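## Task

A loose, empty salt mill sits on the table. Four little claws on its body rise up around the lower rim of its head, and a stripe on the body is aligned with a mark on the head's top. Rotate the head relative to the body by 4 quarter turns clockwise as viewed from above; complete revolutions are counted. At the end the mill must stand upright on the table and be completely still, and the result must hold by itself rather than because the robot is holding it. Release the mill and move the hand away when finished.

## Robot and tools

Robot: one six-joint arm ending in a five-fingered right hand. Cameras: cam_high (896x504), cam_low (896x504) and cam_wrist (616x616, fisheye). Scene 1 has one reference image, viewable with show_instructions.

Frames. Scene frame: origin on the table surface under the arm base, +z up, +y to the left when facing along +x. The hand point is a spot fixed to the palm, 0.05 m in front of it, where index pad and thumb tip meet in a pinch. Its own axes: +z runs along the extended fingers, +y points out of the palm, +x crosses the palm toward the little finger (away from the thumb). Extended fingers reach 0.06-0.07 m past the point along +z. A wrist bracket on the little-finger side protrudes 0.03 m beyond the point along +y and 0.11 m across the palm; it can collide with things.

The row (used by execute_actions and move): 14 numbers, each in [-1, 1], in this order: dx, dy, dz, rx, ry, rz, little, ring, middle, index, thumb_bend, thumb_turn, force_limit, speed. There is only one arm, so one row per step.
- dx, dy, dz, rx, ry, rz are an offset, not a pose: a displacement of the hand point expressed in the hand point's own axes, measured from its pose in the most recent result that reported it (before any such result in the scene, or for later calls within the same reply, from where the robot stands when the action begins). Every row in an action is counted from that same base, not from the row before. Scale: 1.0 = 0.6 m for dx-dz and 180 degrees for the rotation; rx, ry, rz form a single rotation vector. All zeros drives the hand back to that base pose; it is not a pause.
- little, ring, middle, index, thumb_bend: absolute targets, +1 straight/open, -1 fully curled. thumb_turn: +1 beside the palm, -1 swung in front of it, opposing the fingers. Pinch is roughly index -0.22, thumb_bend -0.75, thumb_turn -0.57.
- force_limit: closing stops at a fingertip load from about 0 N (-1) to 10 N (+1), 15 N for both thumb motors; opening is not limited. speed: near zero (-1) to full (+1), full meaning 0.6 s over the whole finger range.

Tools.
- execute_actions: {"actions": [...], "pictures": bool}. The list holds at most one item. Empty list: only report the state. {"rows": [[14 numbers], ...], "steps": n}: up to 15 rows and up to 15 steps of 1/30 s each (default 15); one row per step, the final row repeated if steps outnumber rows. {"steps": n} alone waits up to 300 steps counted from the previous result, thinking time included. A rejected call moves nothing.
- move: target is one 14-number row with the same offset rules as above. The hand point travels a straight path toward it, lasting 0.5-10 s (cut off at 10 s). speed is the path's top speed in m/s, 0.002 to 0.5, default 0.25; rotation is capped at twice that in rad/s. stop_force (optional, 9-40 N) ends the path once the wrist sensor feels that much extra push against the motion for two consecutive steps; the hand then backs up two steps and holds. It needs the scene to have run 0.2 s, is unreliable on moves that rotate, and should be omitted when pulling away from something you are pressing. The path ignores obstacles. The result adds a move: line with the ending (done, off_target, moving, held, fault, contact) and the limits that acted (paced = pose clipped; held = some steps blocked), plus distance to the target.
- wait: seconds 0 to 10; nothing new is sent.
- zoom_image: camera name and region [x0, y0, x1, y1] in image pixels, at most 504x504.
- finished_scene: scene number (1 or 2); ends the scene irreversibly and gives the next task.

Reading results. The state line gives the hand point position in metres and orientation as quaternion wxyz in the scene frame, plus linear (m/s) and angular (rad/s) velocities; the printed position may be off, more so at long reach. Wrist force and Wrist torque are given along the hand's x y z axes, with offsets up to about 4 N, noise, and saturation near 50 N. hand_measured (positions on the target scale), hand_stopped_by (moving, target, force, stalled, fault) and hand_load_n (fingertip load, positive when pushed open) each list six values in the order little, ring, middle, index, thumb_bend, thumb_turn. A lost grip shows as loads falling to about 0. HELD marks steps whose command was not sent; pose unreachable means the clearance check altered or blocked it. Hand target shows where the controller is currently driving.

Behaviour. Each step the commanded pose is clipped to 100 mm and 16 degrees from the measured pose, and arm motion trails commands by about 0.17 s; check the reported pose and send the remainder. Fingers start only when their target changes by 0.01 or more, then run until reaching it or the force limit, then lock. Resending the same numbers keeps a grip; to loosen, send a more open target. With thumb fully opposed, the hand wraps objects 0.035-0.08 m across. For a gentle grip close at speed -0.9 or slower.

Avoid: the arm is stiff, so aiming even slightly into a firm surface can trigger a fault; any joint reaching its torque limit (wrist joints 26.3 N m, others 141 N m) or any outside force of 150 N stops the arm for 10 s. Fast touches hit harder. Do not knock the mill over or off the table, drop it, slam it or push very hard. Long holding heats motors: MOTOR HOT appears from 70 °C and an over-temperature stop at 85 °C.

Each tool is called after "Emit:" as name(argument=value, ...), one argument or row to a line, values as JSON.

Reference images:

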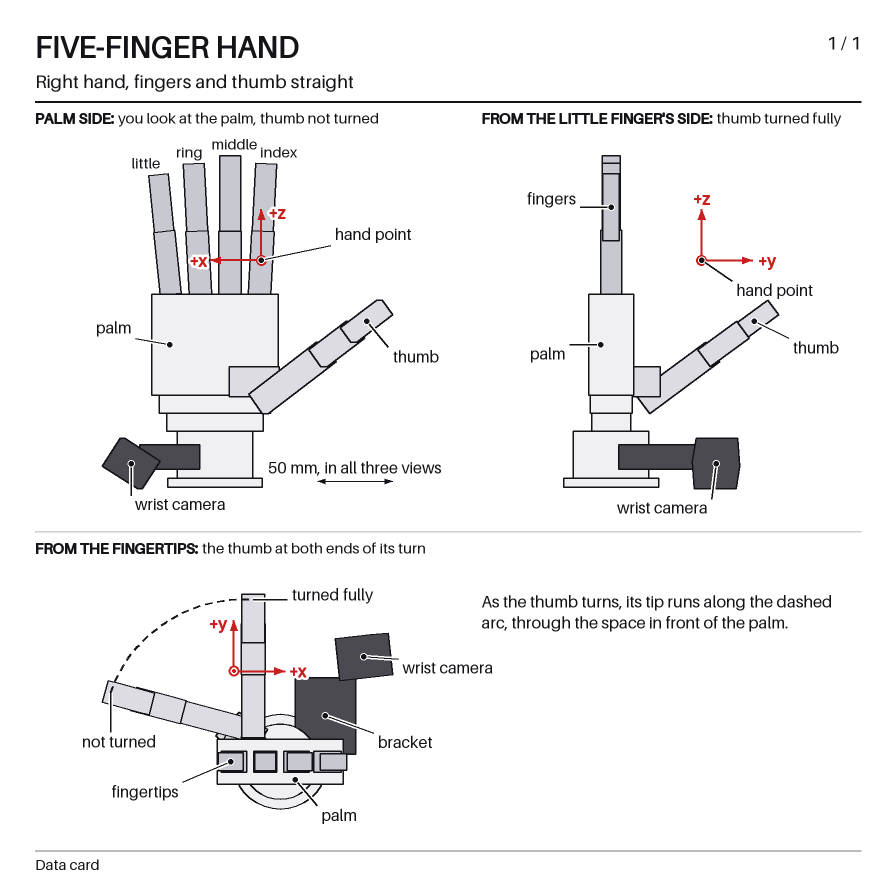

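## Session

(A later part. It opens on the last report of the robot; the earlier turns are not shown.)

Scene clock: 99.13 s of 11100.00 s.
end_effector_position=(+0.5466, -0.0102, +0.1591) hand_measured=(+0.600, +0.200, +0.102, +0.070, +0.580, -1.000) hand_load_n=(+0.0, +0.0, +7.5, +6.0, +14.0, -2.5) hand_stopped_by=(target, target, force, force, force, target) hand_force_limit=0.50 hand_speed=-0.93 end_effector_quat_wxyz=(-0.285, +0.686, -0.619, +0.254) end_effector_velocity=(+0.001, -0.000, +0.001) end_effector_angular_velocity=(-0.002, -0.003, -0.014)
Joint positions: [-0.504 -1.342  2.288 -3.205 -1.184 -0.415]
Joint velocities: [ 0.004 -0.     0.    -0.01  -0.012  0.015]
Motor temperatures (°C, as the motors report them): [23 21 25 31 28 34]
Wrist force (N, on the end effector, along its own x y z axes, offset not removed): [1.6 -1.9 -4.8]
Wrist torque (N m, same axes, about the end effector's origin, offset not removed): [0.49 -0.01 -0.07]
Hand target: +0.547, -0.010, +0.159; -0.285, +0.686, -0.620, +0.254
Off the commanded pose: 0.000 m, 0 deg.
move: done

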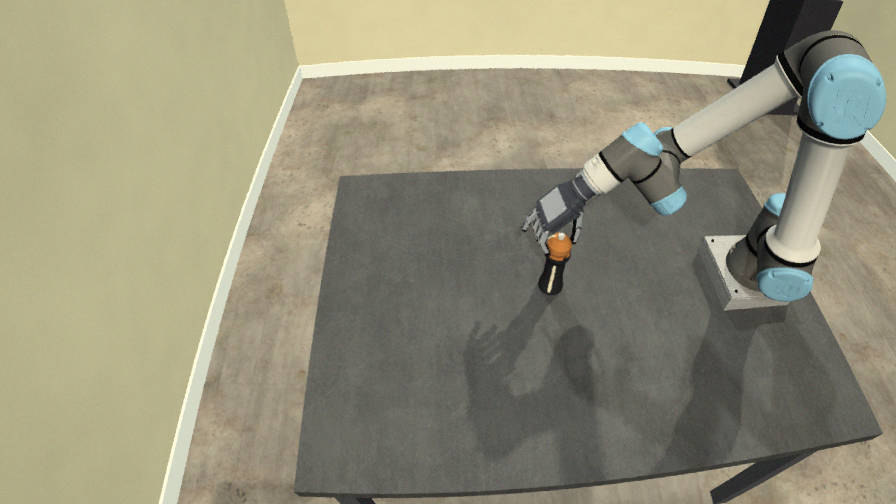

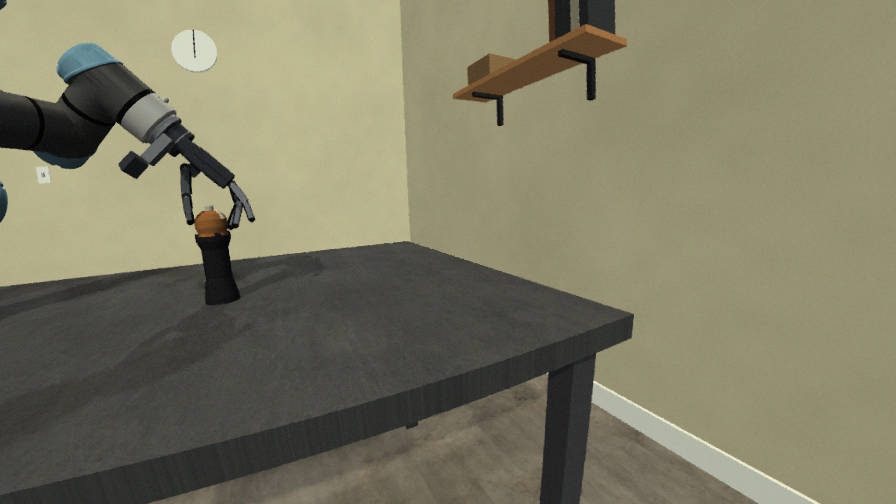

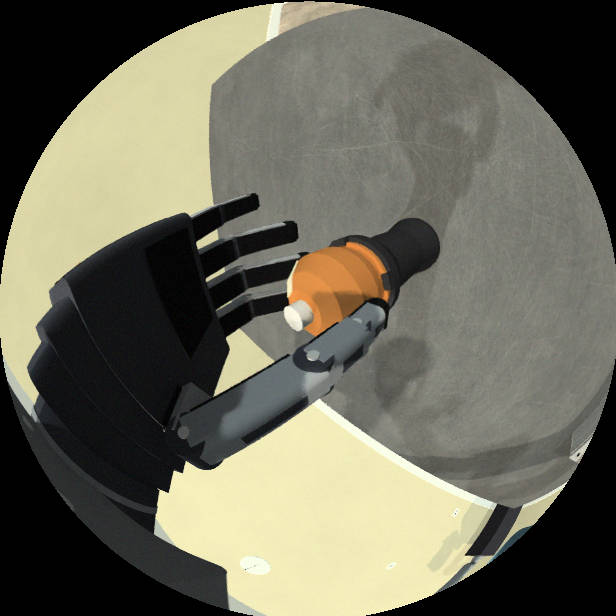

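Emit:
move(
  target=[0.013,-0.0024,0.0040,0.0008,0.1175,0.118,0.6,0.2,-0.3,-0.3,-0.6,-1,0.5,-0.93],
  speed=0.2,
)

Emit:
move(
  target=[0.0125,-0.0026,0.0040,0.0008,0.1175,0.118,0.6,0.2,-0.3,-0.3,-0.6,-1,0.5,-0.93],
  speed=0.2,
)

Scene clock: 102.57 s of 11100.00 s.
end_effector_position=(+0.5501, -0.0176, +0.1584) hand_measured=(+0.600, +0.200, +0.102, +0.070, +0.580, -1.000) hand_load_n=(+0.0, +0.0, +6.5, +6.5, +13.5, -2.0) hand_stopped_by=(target, target, force, force, force, target) hand_force_limit=0.50 hand_speed=-0.93 end_effector_quat_wxyz=(+0.210, -0.503, +0.775, -0.319) end_effector_velocity=(+0.000, -0.000, +0.000) end_effector_angular_velocity=(-0.001, +0.000, -0.014)
Joint positions: [-0.359 -1.327  2.295 -3.308 -1.642  0.08 ]
Joint velocities: [ 0.005  0.    -0.002  0.002 -0.015  0.013]
Motor temperatures (°C, as the motors report them): [23 21 25 31 28 34]
Wrist force (N, on the end effector, along its own x y z axes, offset not removed): [0.6 -5.9 -5.4]
Wrist torque (N m, same axes, about the end effector's origin, offset not removed): [0.30 -0.02 -0.21]
Hand target: +0.550, -0.018, +0.158; +0.210, -0.503, +0.776, -0.319
Off the commanded pose: 0.000 m, 0 deg.
move: done

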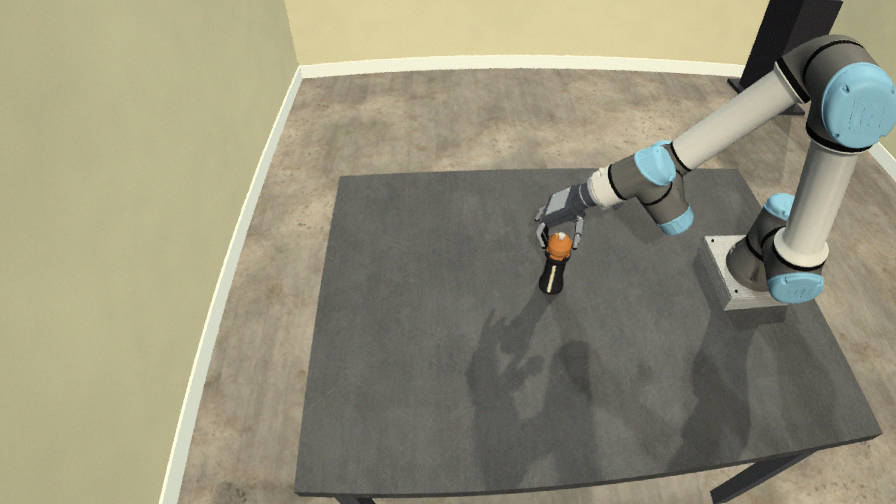

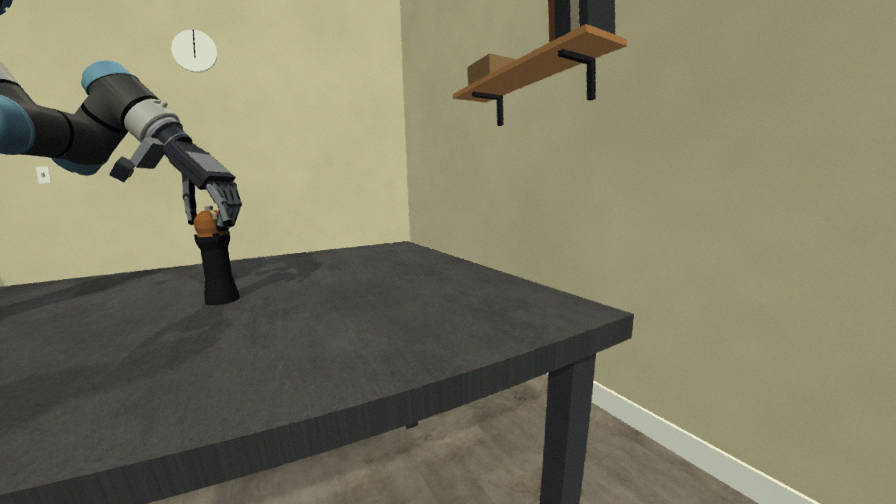

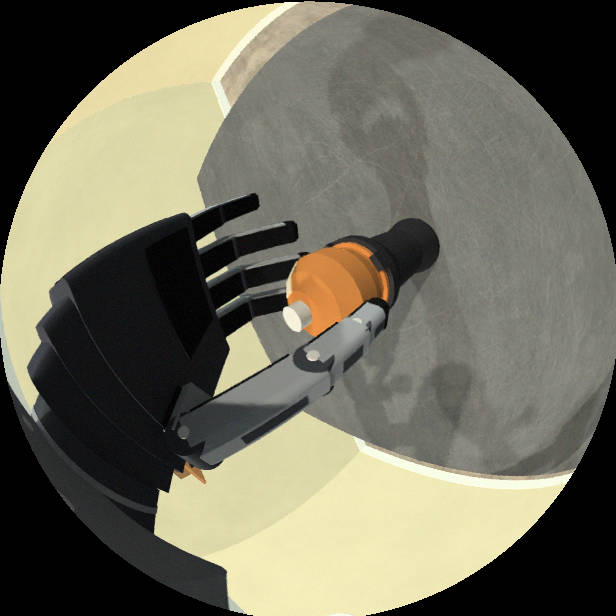

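Scene clock: 104.40 s of 11100.00 s.
end_effector_position=(+0.5496, -0.0256, +0.1579) hand_measured=(+0.600, +0.200, +0.102, +0.070, +0.580, -1.000) hand_load_n=(+0.0, +0.0, +7.0, +7.0, +13.0, -2.0) hand_stopped_by=(target, target, force, force, force, target) hand_force_limit=0.50 hand_speed=-0.93 end_effector_quat_wxyz=(+0.121, -0.287, +0.879, -0.362) end_effector_velocity=(-0.001, +0.000, -0.001) end_effector_angular_velocity=(+0.002, +0.004, -0.015)
Joint positions: [-0.21  -1.31   2.219 -3.088 -2.083  0.612]
Joint velocities: [ 0.004  0.    -0.004  0.017 -0.01   0.019]
Motor temperatures (°C, as the motors report them): [23 21 25 31 28 34]
Wrist force (N, on the end effector, along its own x y z axes, offset not removed): [-1.5 -6.7 -5.5]
Wrist torque (N m, same axes, about the end effector's origin, offset not removed): [0.39 0.30 -0.26]
Hand target: +0.550, -0.026, +0.158; +0.121, -0.286, +0.879, -0.362
Off the commanded pose: 0.000 m, 0 deg.
move: done

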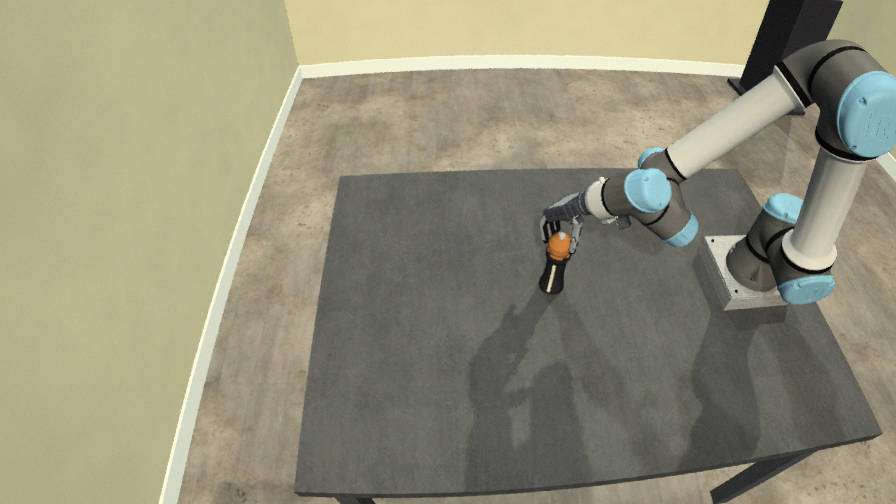

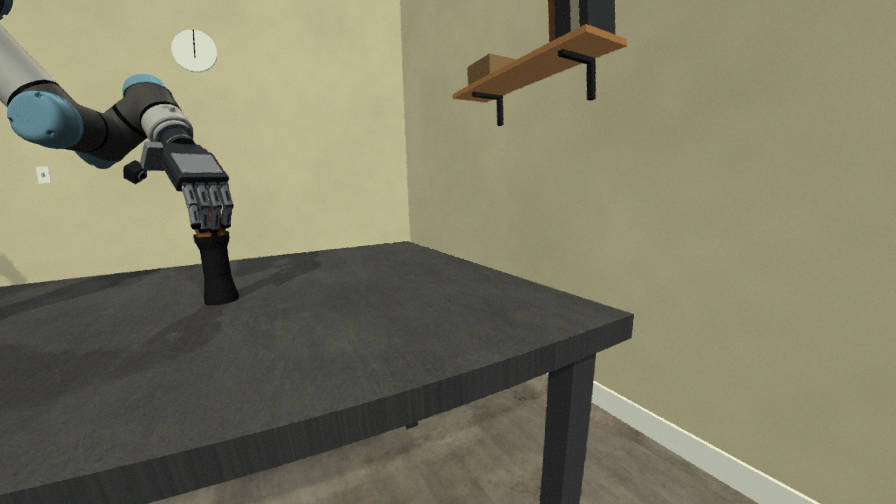

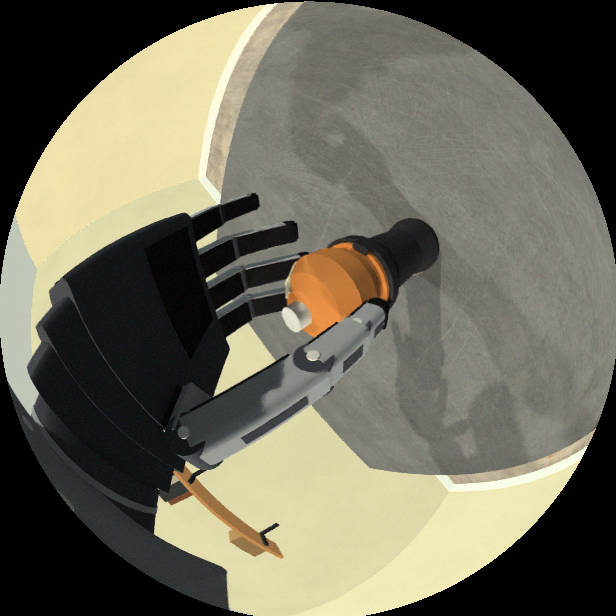

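Good (~155°). Continue with slightly less descent.

Emit:
move(
  target=[0.012,-0.0032,0.0041,0.0008,0.1175,0.118,0.6,0.2,-0.3,-0.3,-0.6,-1,0.5,-0.93],
  speed=0.2,
)

Emit:
move(
  target=[0.012,-0.0031,0.0040,0.0008,0.1175,0.118,0.6,0.2,-0.3,-0.3,-0.6,-1,0.5,-0.93],
  speed=0.2,
)

Emit:
move(
  target=[0.012,-0.0031,0.0040,0.0008,0.1175,0.118,0.6,0.2,-0.3,-0.3,-0.6,-1,0.5,-0.93],
  speed=0.2,
)

Scene clock: 108.00 s of 11100.00 s.
end_effector_position=(+0.5456, -0.0323, +0.1576) hand_measured=(+0.600, +0.200, +0.102, +0.070, +0.580, -1.000) hand_load_n=(+0.0, +0.0, +6.5, +6.5, +13.0, -3.0) hand_stopped_by=(target, target, force, force, force, target) hand_force_limit=0.50 hand_speed=-0.93 end_effector_quat_wxyz=(+0.024, -0.051, +0.923, -0.381) end_effector_velocity=(-0.000, +0.000, -0.001) end_effector_angular_velocity=(+0.001, +0.004, -0.015)
Joint positions: [-0.124 -1.305  2.066 -2.509 -2.332  1.31 ]
Joint velocities: [ 0.002  0.002 -0.008  0.026 -0.003  0.023]
Motor temperatures (°C, as the motors report them): [23 21 25 31 28 34]
Wrist force (N, on the end effector, along its own x y z axes, offset not removed): [0.7 -6.8 -4.6]
Wrist torque (N m, same axes, about the end effector's origin, offset not removed): [0.16 0.11 -0.23]
Hand target: +0.546, -0.032, +0.158; +0.023, -0.050, +0.923, -0.381
Off the commanded pose: 0.000 m, 0 deg.
move: done

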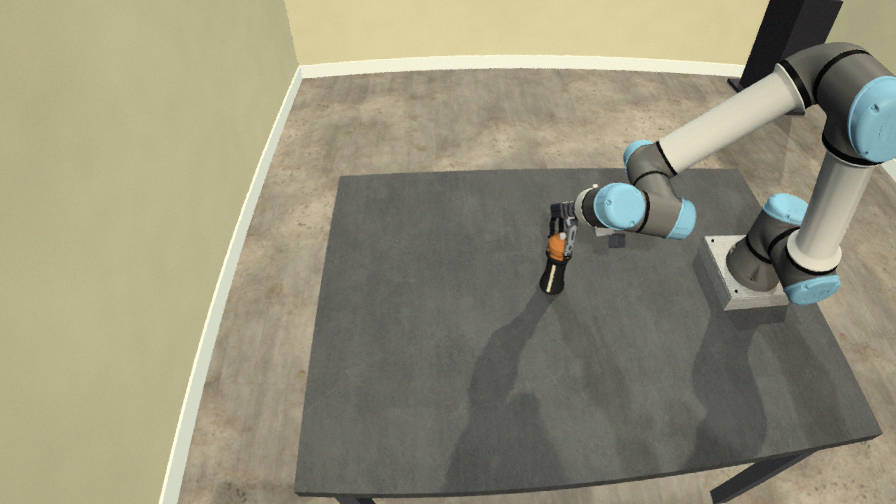

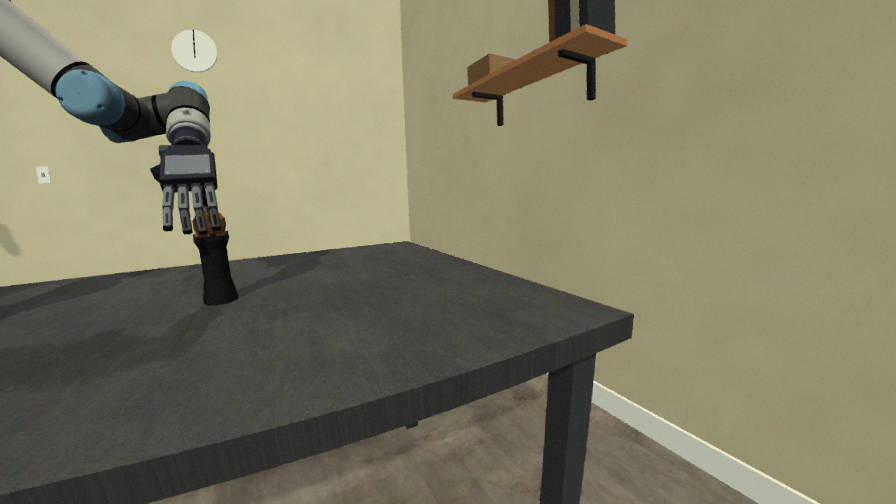

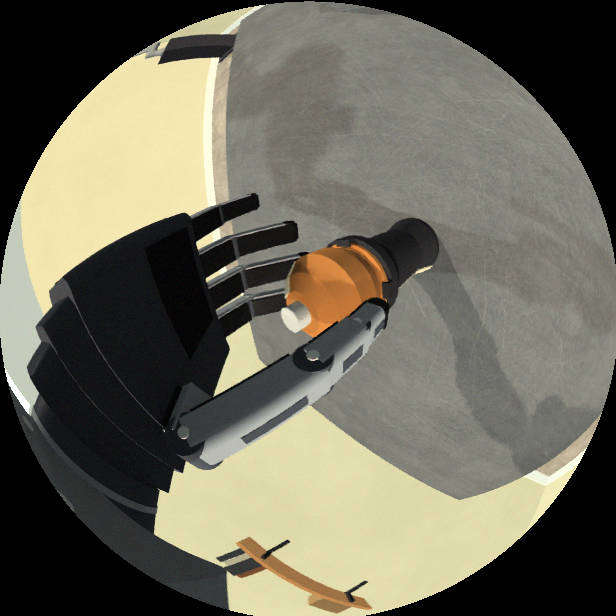

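Scene clock: 109.83 s of 11100.00 s.
end_effector_position=(+0.5389, -0.0361, +0.1572) hand_measured=(+0.600, +0.200, +0.102, +0.070, +0.580, -1.000) hand_load_n=(+0.0, +0.0, +6.0, +7.5, +12.5, -2.5) hand_stopped_by=(target, target, force, force, force, target) hand_force_limit=0.50 hand_speed=-0.93 end_effector_quat_wxyz=(-0.075, +0.188, +0.905, -0.374) end_effector_velocity=(-0.000, -0.000, -0.000) end_effector_angular_velocity=(-0.001, +0.004, -0.018)
Joint positions: [-0.111 -1.245  1.823 -1.819 -2.295  2.039]
Joint velocities: [-0.     0.006 -0.012  0.025  0.004  0.023]
Motor temperatures (°C, as the motors report them): [23 21 25 31 28 34]
Wrist force (N, on the end effector, along its own x y z axes, offset not removed): [1.9 -6.5 -3.8]
Wrist torque (N m, same axes, about the end effector's origin, offset not removed): [0.31 -0.15 -0.13]
Hand target: +0.539, -0.036, +0.157; -0.075, +0.189, +0.905, -0.374
Off the commanded pose: 0.000 m, 0 deg.
move: done

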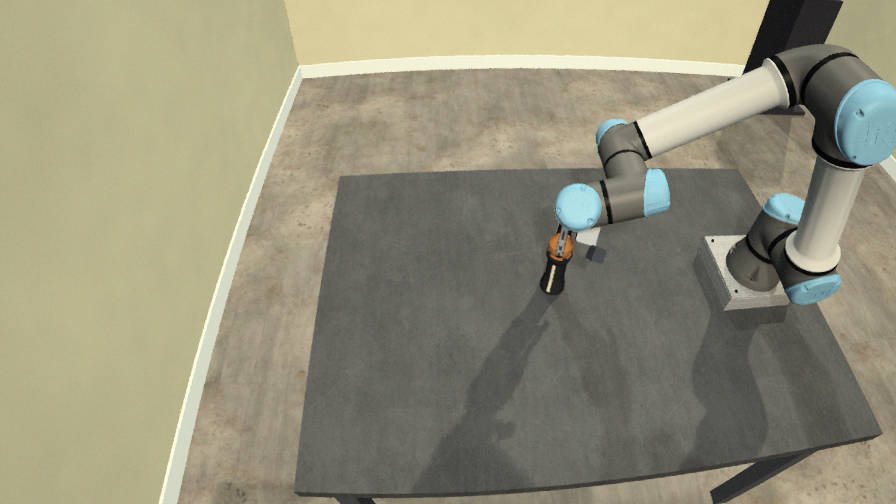

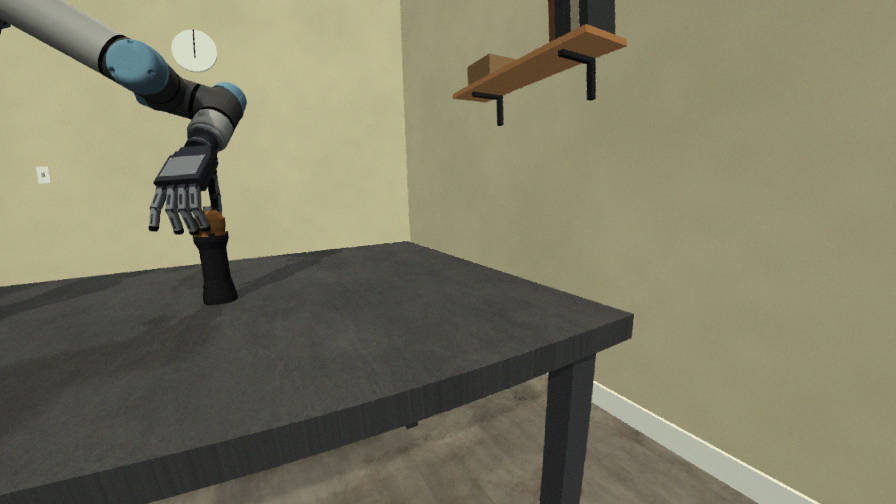

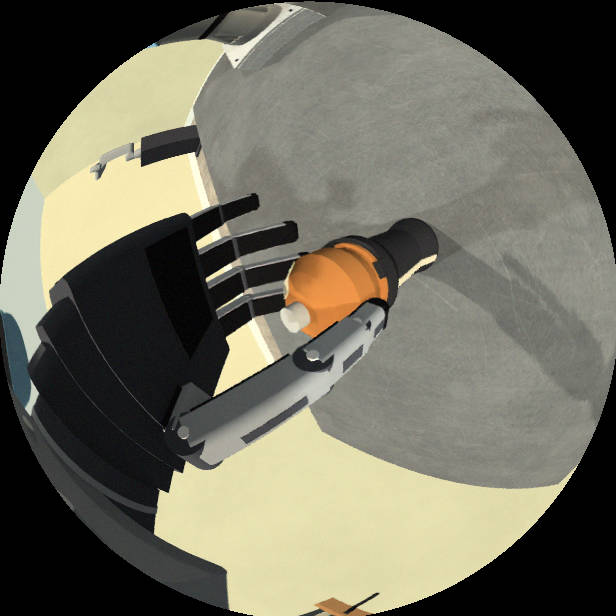

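Scene clock: 111.67 s of 11100.00 s.
end_effector_position=(+0.5311, -0.0360, +0.1568) hand_measured=(+0.600, +0.200, +0.102, +0.070, +0.580, -1.000) hand_load_n=(+0.0, +0.0, +5.0, +6.5, +13.0, -3.0) hand_stopped_by=(target, target, force, force, force, target) hand_force_limit=0.50 hand_speed=-0.93 end_effector_quat_wxyz=(-0.168, +0.415, +0.826, -0.342) end_effector_velocity=(+0.000, -0.000, +0.000) end_effector_angular_velocity=(-0.001, +0.000, -0.014)
Joint positions: [-0.154 -1.137  1.588 -1.385 -2.07   2.56 ]
Joint velocities: [-0.002  0.004 -0.008  0.01   0.006  0.012]
Motor temperatures (°C, as the motors report them): [23 21 25 31 28 34]
Wrist force (N, on the end effector, along its own x y z axes, offset not removed): [1.0 -4.5 -5.1]
Wrist torque (N m, same axes, about the end effector's origin, offset not removed): [0.25 0.13 -0.20]
Hand target: +0.531, -0.036, +0.157; -0.169, +0.416, +0.826, -0.342
Off the commanded pose: 0.000 m, 0 deg.
move: done

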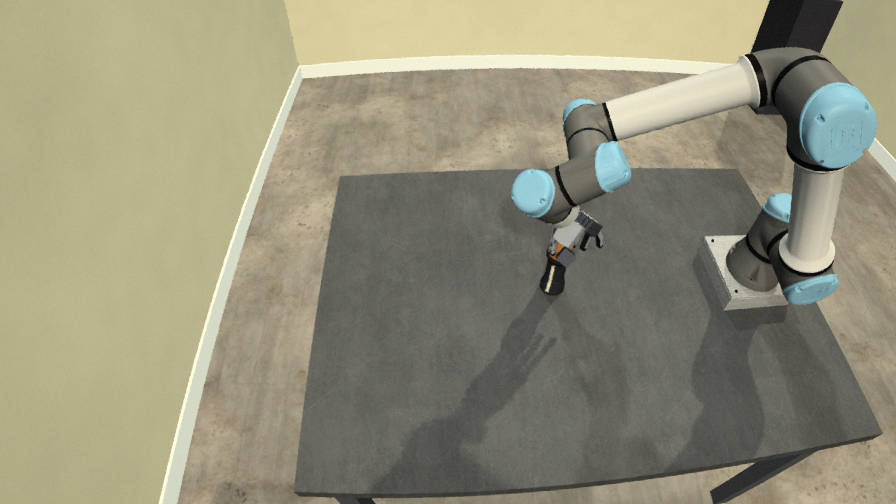

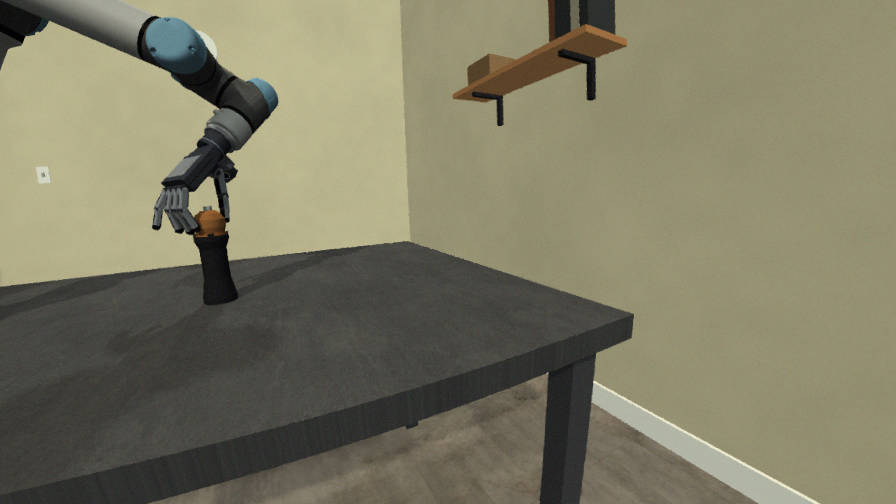

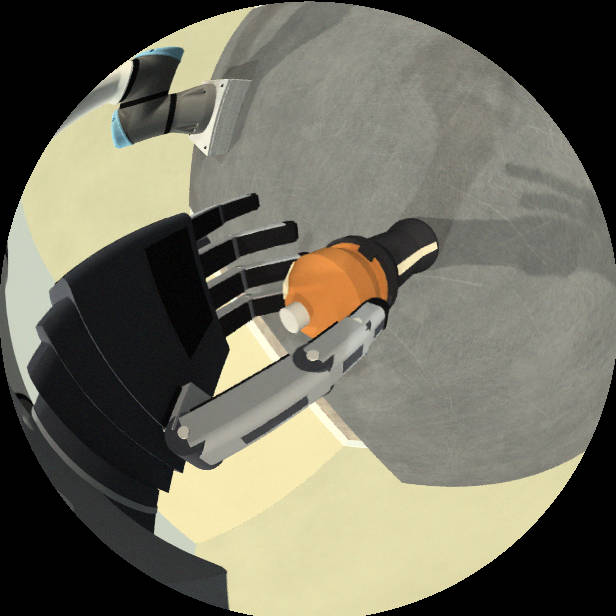

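Emit:
move(
  target=[0.0135,-0.0031,0.0040,0.0008,0.1175,0.118,0.6,0.2,-0.3,-0.3,-0.6,-1,0.5,-0.93],
  speed=0.2,
)

Emit:
move(
  target=[0.013,-0.0031,0.0040,0.0008,0.1175,0.118,0.6,0.2,-0.3,-0.3,-0.6,-1,0.5,-0.93],
  speed=0.2,
)

Emit:
move(
  target=[0.013,-0.0031,0.0040,0.0008,0.1175,0.118,0.6,0.2,-0.3,-0.3,-0.6,-1,0.5,-0.93],
  speed=0.2,
)

Emit:
zoom_image(
  camera="cam_high",
  region=[490, 190, 620, 320],
)

Scene clock: 116.30 s of 11100.00 s.
end_effector_position=(+0.5238, -0.0313, +0.1563) hand_measured=(+0.600, +0.200, +0.102, +0.070, +0.580, -1.000) hand_load_n=(+0.0, +0.0, +4.5, +7.0, +12.0, -2.0) hand_stopped_by=(target, target, force, force, force, target) hand_force_limit=0.50 hand_speed=-0.93 end_effector_quat_wxyz=(-0.251, +0.614, +0.692, -0.286) end_effector_velocity=(+0.000, -0.000, +0.000) end_effector_angular_velocity=(-0.001, -0.001, -0.017)
Joint positions: [-0.231 -1.061  1.446 -1.188 -1.784  2.924]
Joint velocities: [-0.003  0.002 -0.004  0.004  0.009  0.011]
Motor temperatures (°C, as the motors report them): [23 21 25 31 28 34]
Wrist force (N, on the end effector, along its own x y z axes, offset not removed): [-1.3 -5.3 -5.1]
Wrist torque (N m, same axes, about the end effector's origin, offset not removed): [0.28 0.12 -0.17]
Hand target: +0.524, -0.031, +0.156; -0.251, +0.614, +0.691, -0.286
Off the commanded pose: 0.000 m, 0 deg.
move: done

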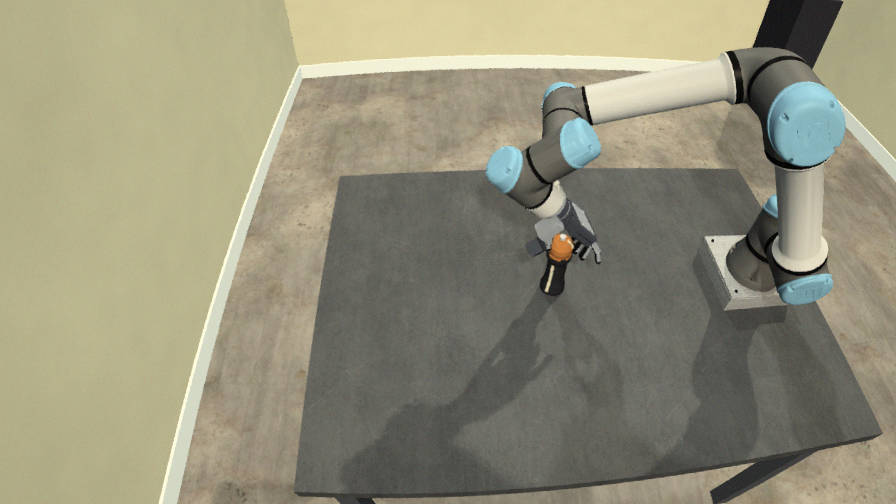

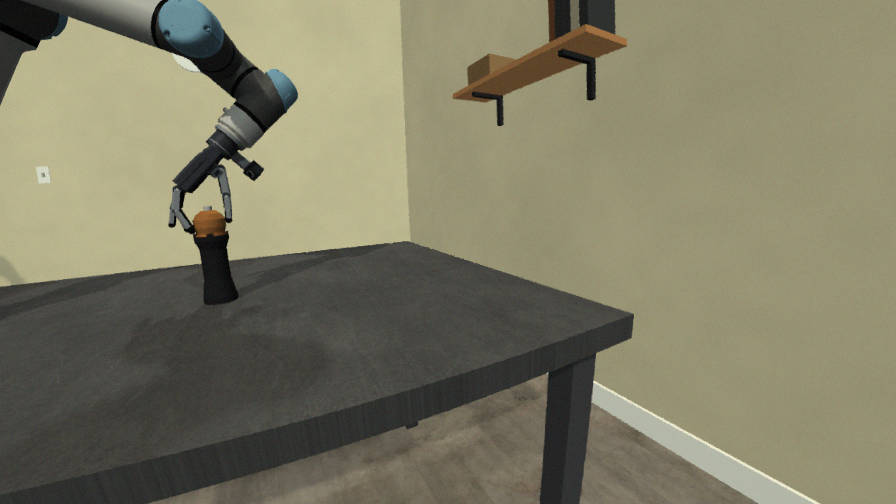

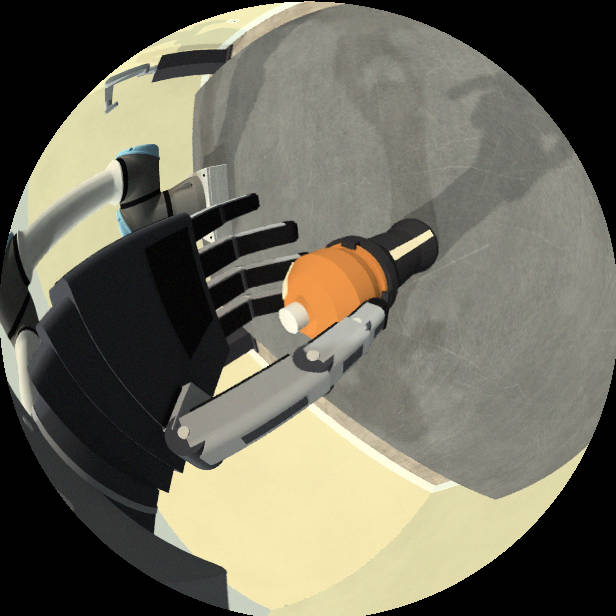

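Scene clock: 118.10 s of 11100.00 s.
end_effector_position=(+0.5199, -0.0240, +0.1558) hand_measured=(+0.600, +0.200, +0.102, +0.070, +0.580, -1.000) hand_load_n=(+0.0, +0.0, +4.5, +7.5, +11.5, -1.5) hand_stopped_by=(target, target, force, force, force, target) hand_force_limit=0.50 hand_speed=-0.93 end_effector_quat_wxyz=(-0.317, +0.771, +0.510, -0.212) end_effector_velocity=(-0.000, +0.000, +0.000) end_effector_angular_velocity=(-0.000, -0.000, -0.017)
Joint positions: [-0.325 -1.048  1.425 -1.157 -1.485  3.23 ]
Joint velocities: [-0.003 -0.002  0.002 -0.002  0.009  0.01 ]
Motor temperatures (°C, as the motors report them): [23 21 25 31 28 34]
Wrist force (N, on the end effector, along its own x y z axes, offset not removed): [-1.4 -4.9 -4.9]
Wrist torque (N m, same axes, about the end effector's origin, offset not removed): [0.50 0.00 -0.08]
Hand target: +0.520, -0.024, +0.156; -0.317, +0.771, +0.510, -0.211
Off the commanded pose: 0.000 m, 0 deg.
move: done

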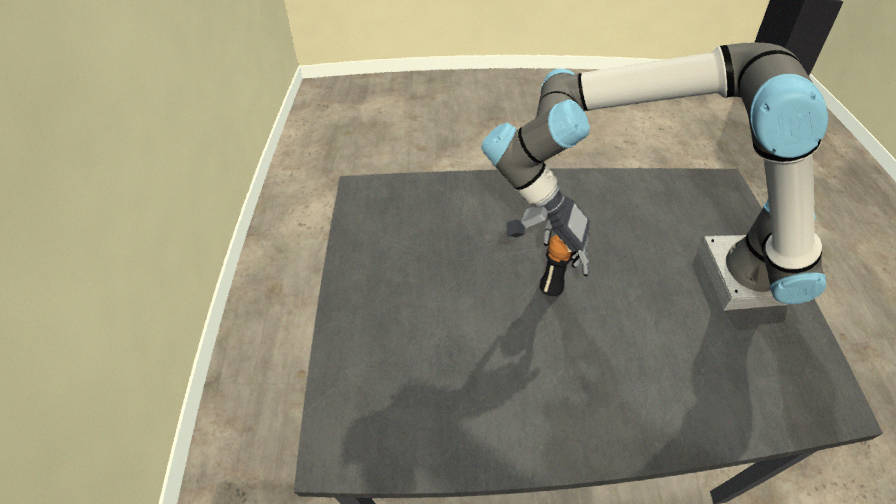

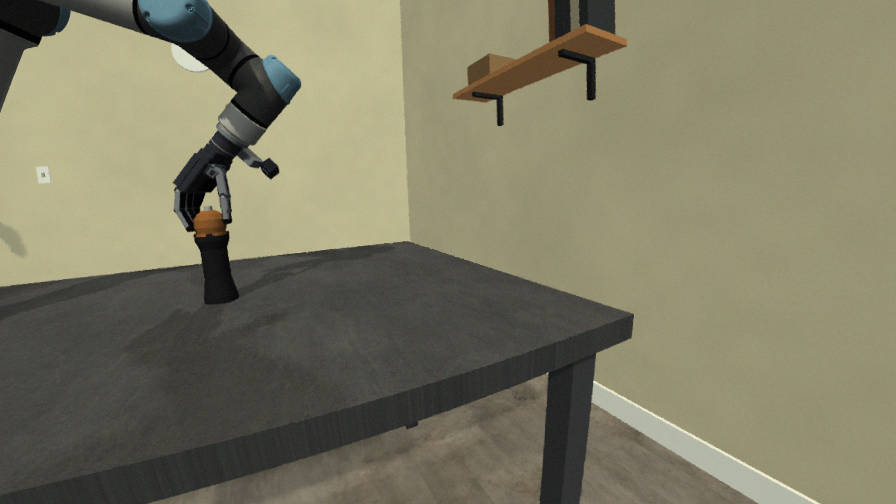

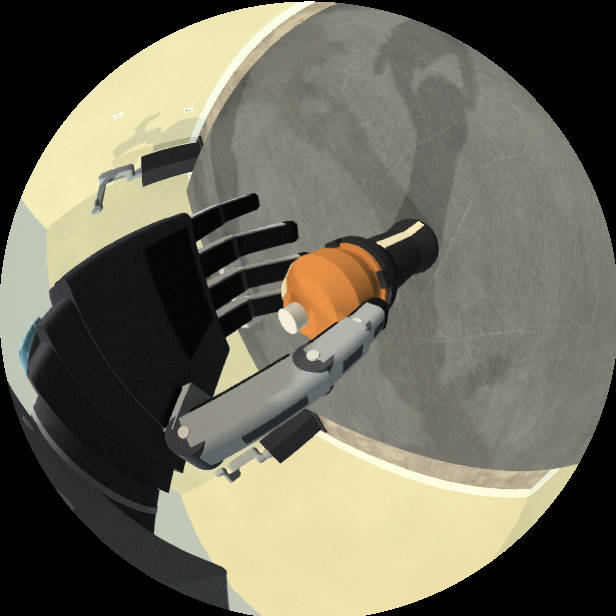

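Scene clock: 119.90 s of 11100.00 s.
end_effector_position=(+0.5201, -0.0156, +0.1554) hand_measured=(+0.600, +0.200, +0.102, +0.070, +0.580, -1.000) hand_load_n=(+0.0, +0.0, +4.0, +8.0, +10.5, -1.0) hand_stopped_by=(target, target, force, force, force, target) hand_force_limit=0.50 hand_speed=-0.93 end_effector_quat_wxyz=(-0.361, +0.876, +0.295, -0.123) end_effector_velocity=(+0.001, -0.000, -0.000) end_effector_angular_velocity=(-0.003, -0.004, -0.017)
Joint positions: [-0.424 -1.103  1.527 -1.276 -1.197  3.549]
Joint velocities: [-0.003 -0.004  0.006 -0.011  0.008  0.012]
Motor temperatures (°C, as the motors report them): [23 21 25 31 28 34]
Wrist force (N, on the end effector, along its own x y z axes, offset not removed): [-2.4 -6.3 -5.0]
Wrist torque (N m, same axes, about the end effector's origin, offset not removed): [0.23 0.08 -0.12]
Hand target: +0.520, -0.016, +0.155; -0.361, +0.876, +0.294, -0.122
Off the commanded pose: 0.000 m, 0 deg.
move: done

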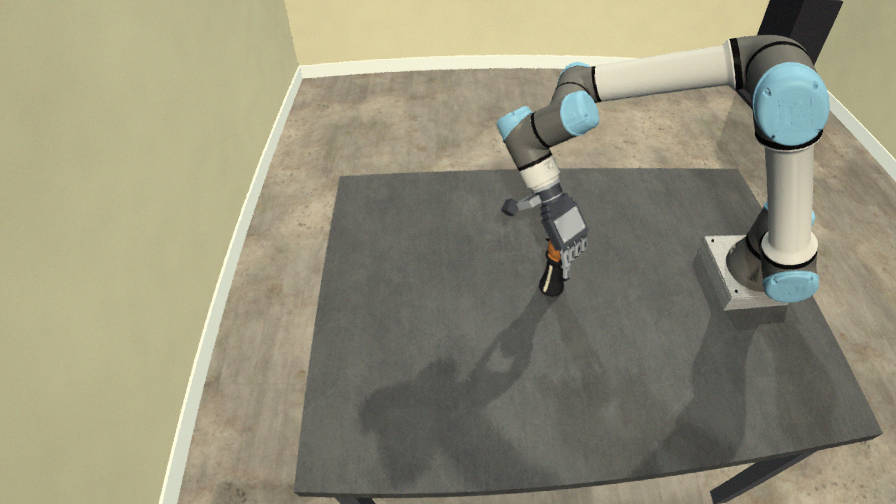

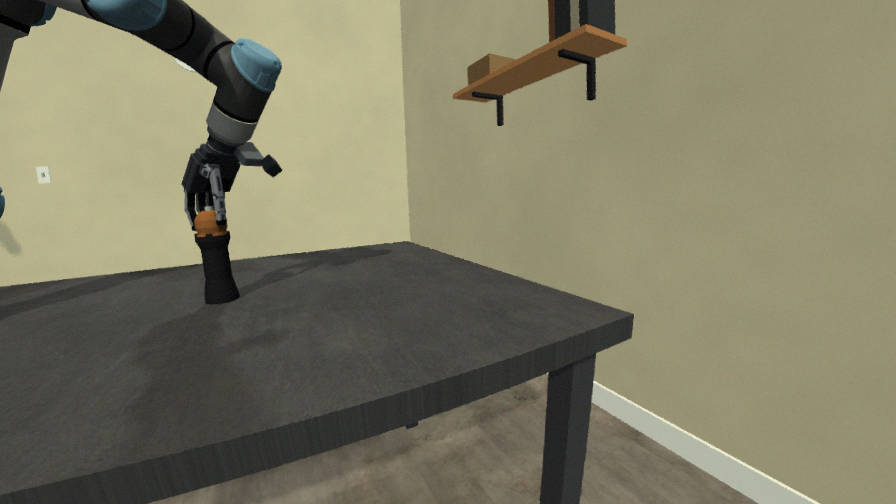

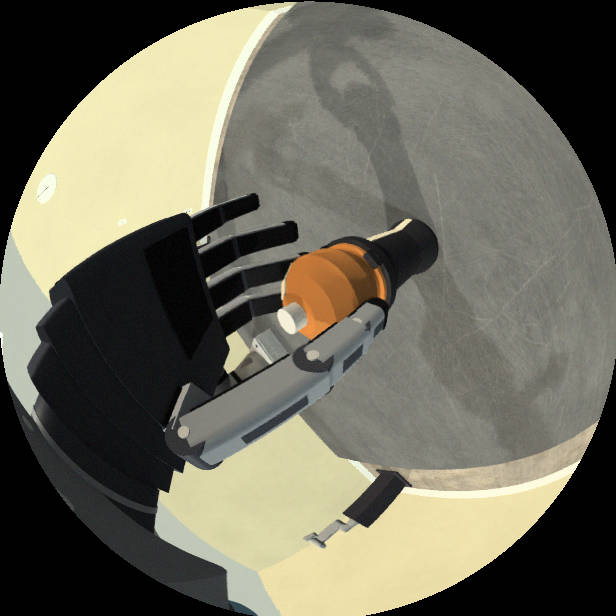

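Region (490, 190, 620, 320) of cam_high's 896x504 image, scaled by 3.877, with more detail than that image has.

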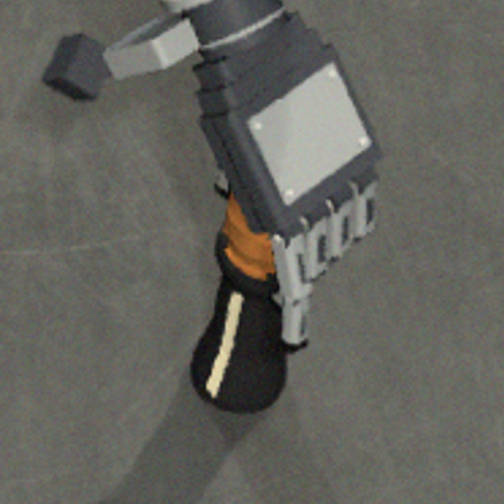

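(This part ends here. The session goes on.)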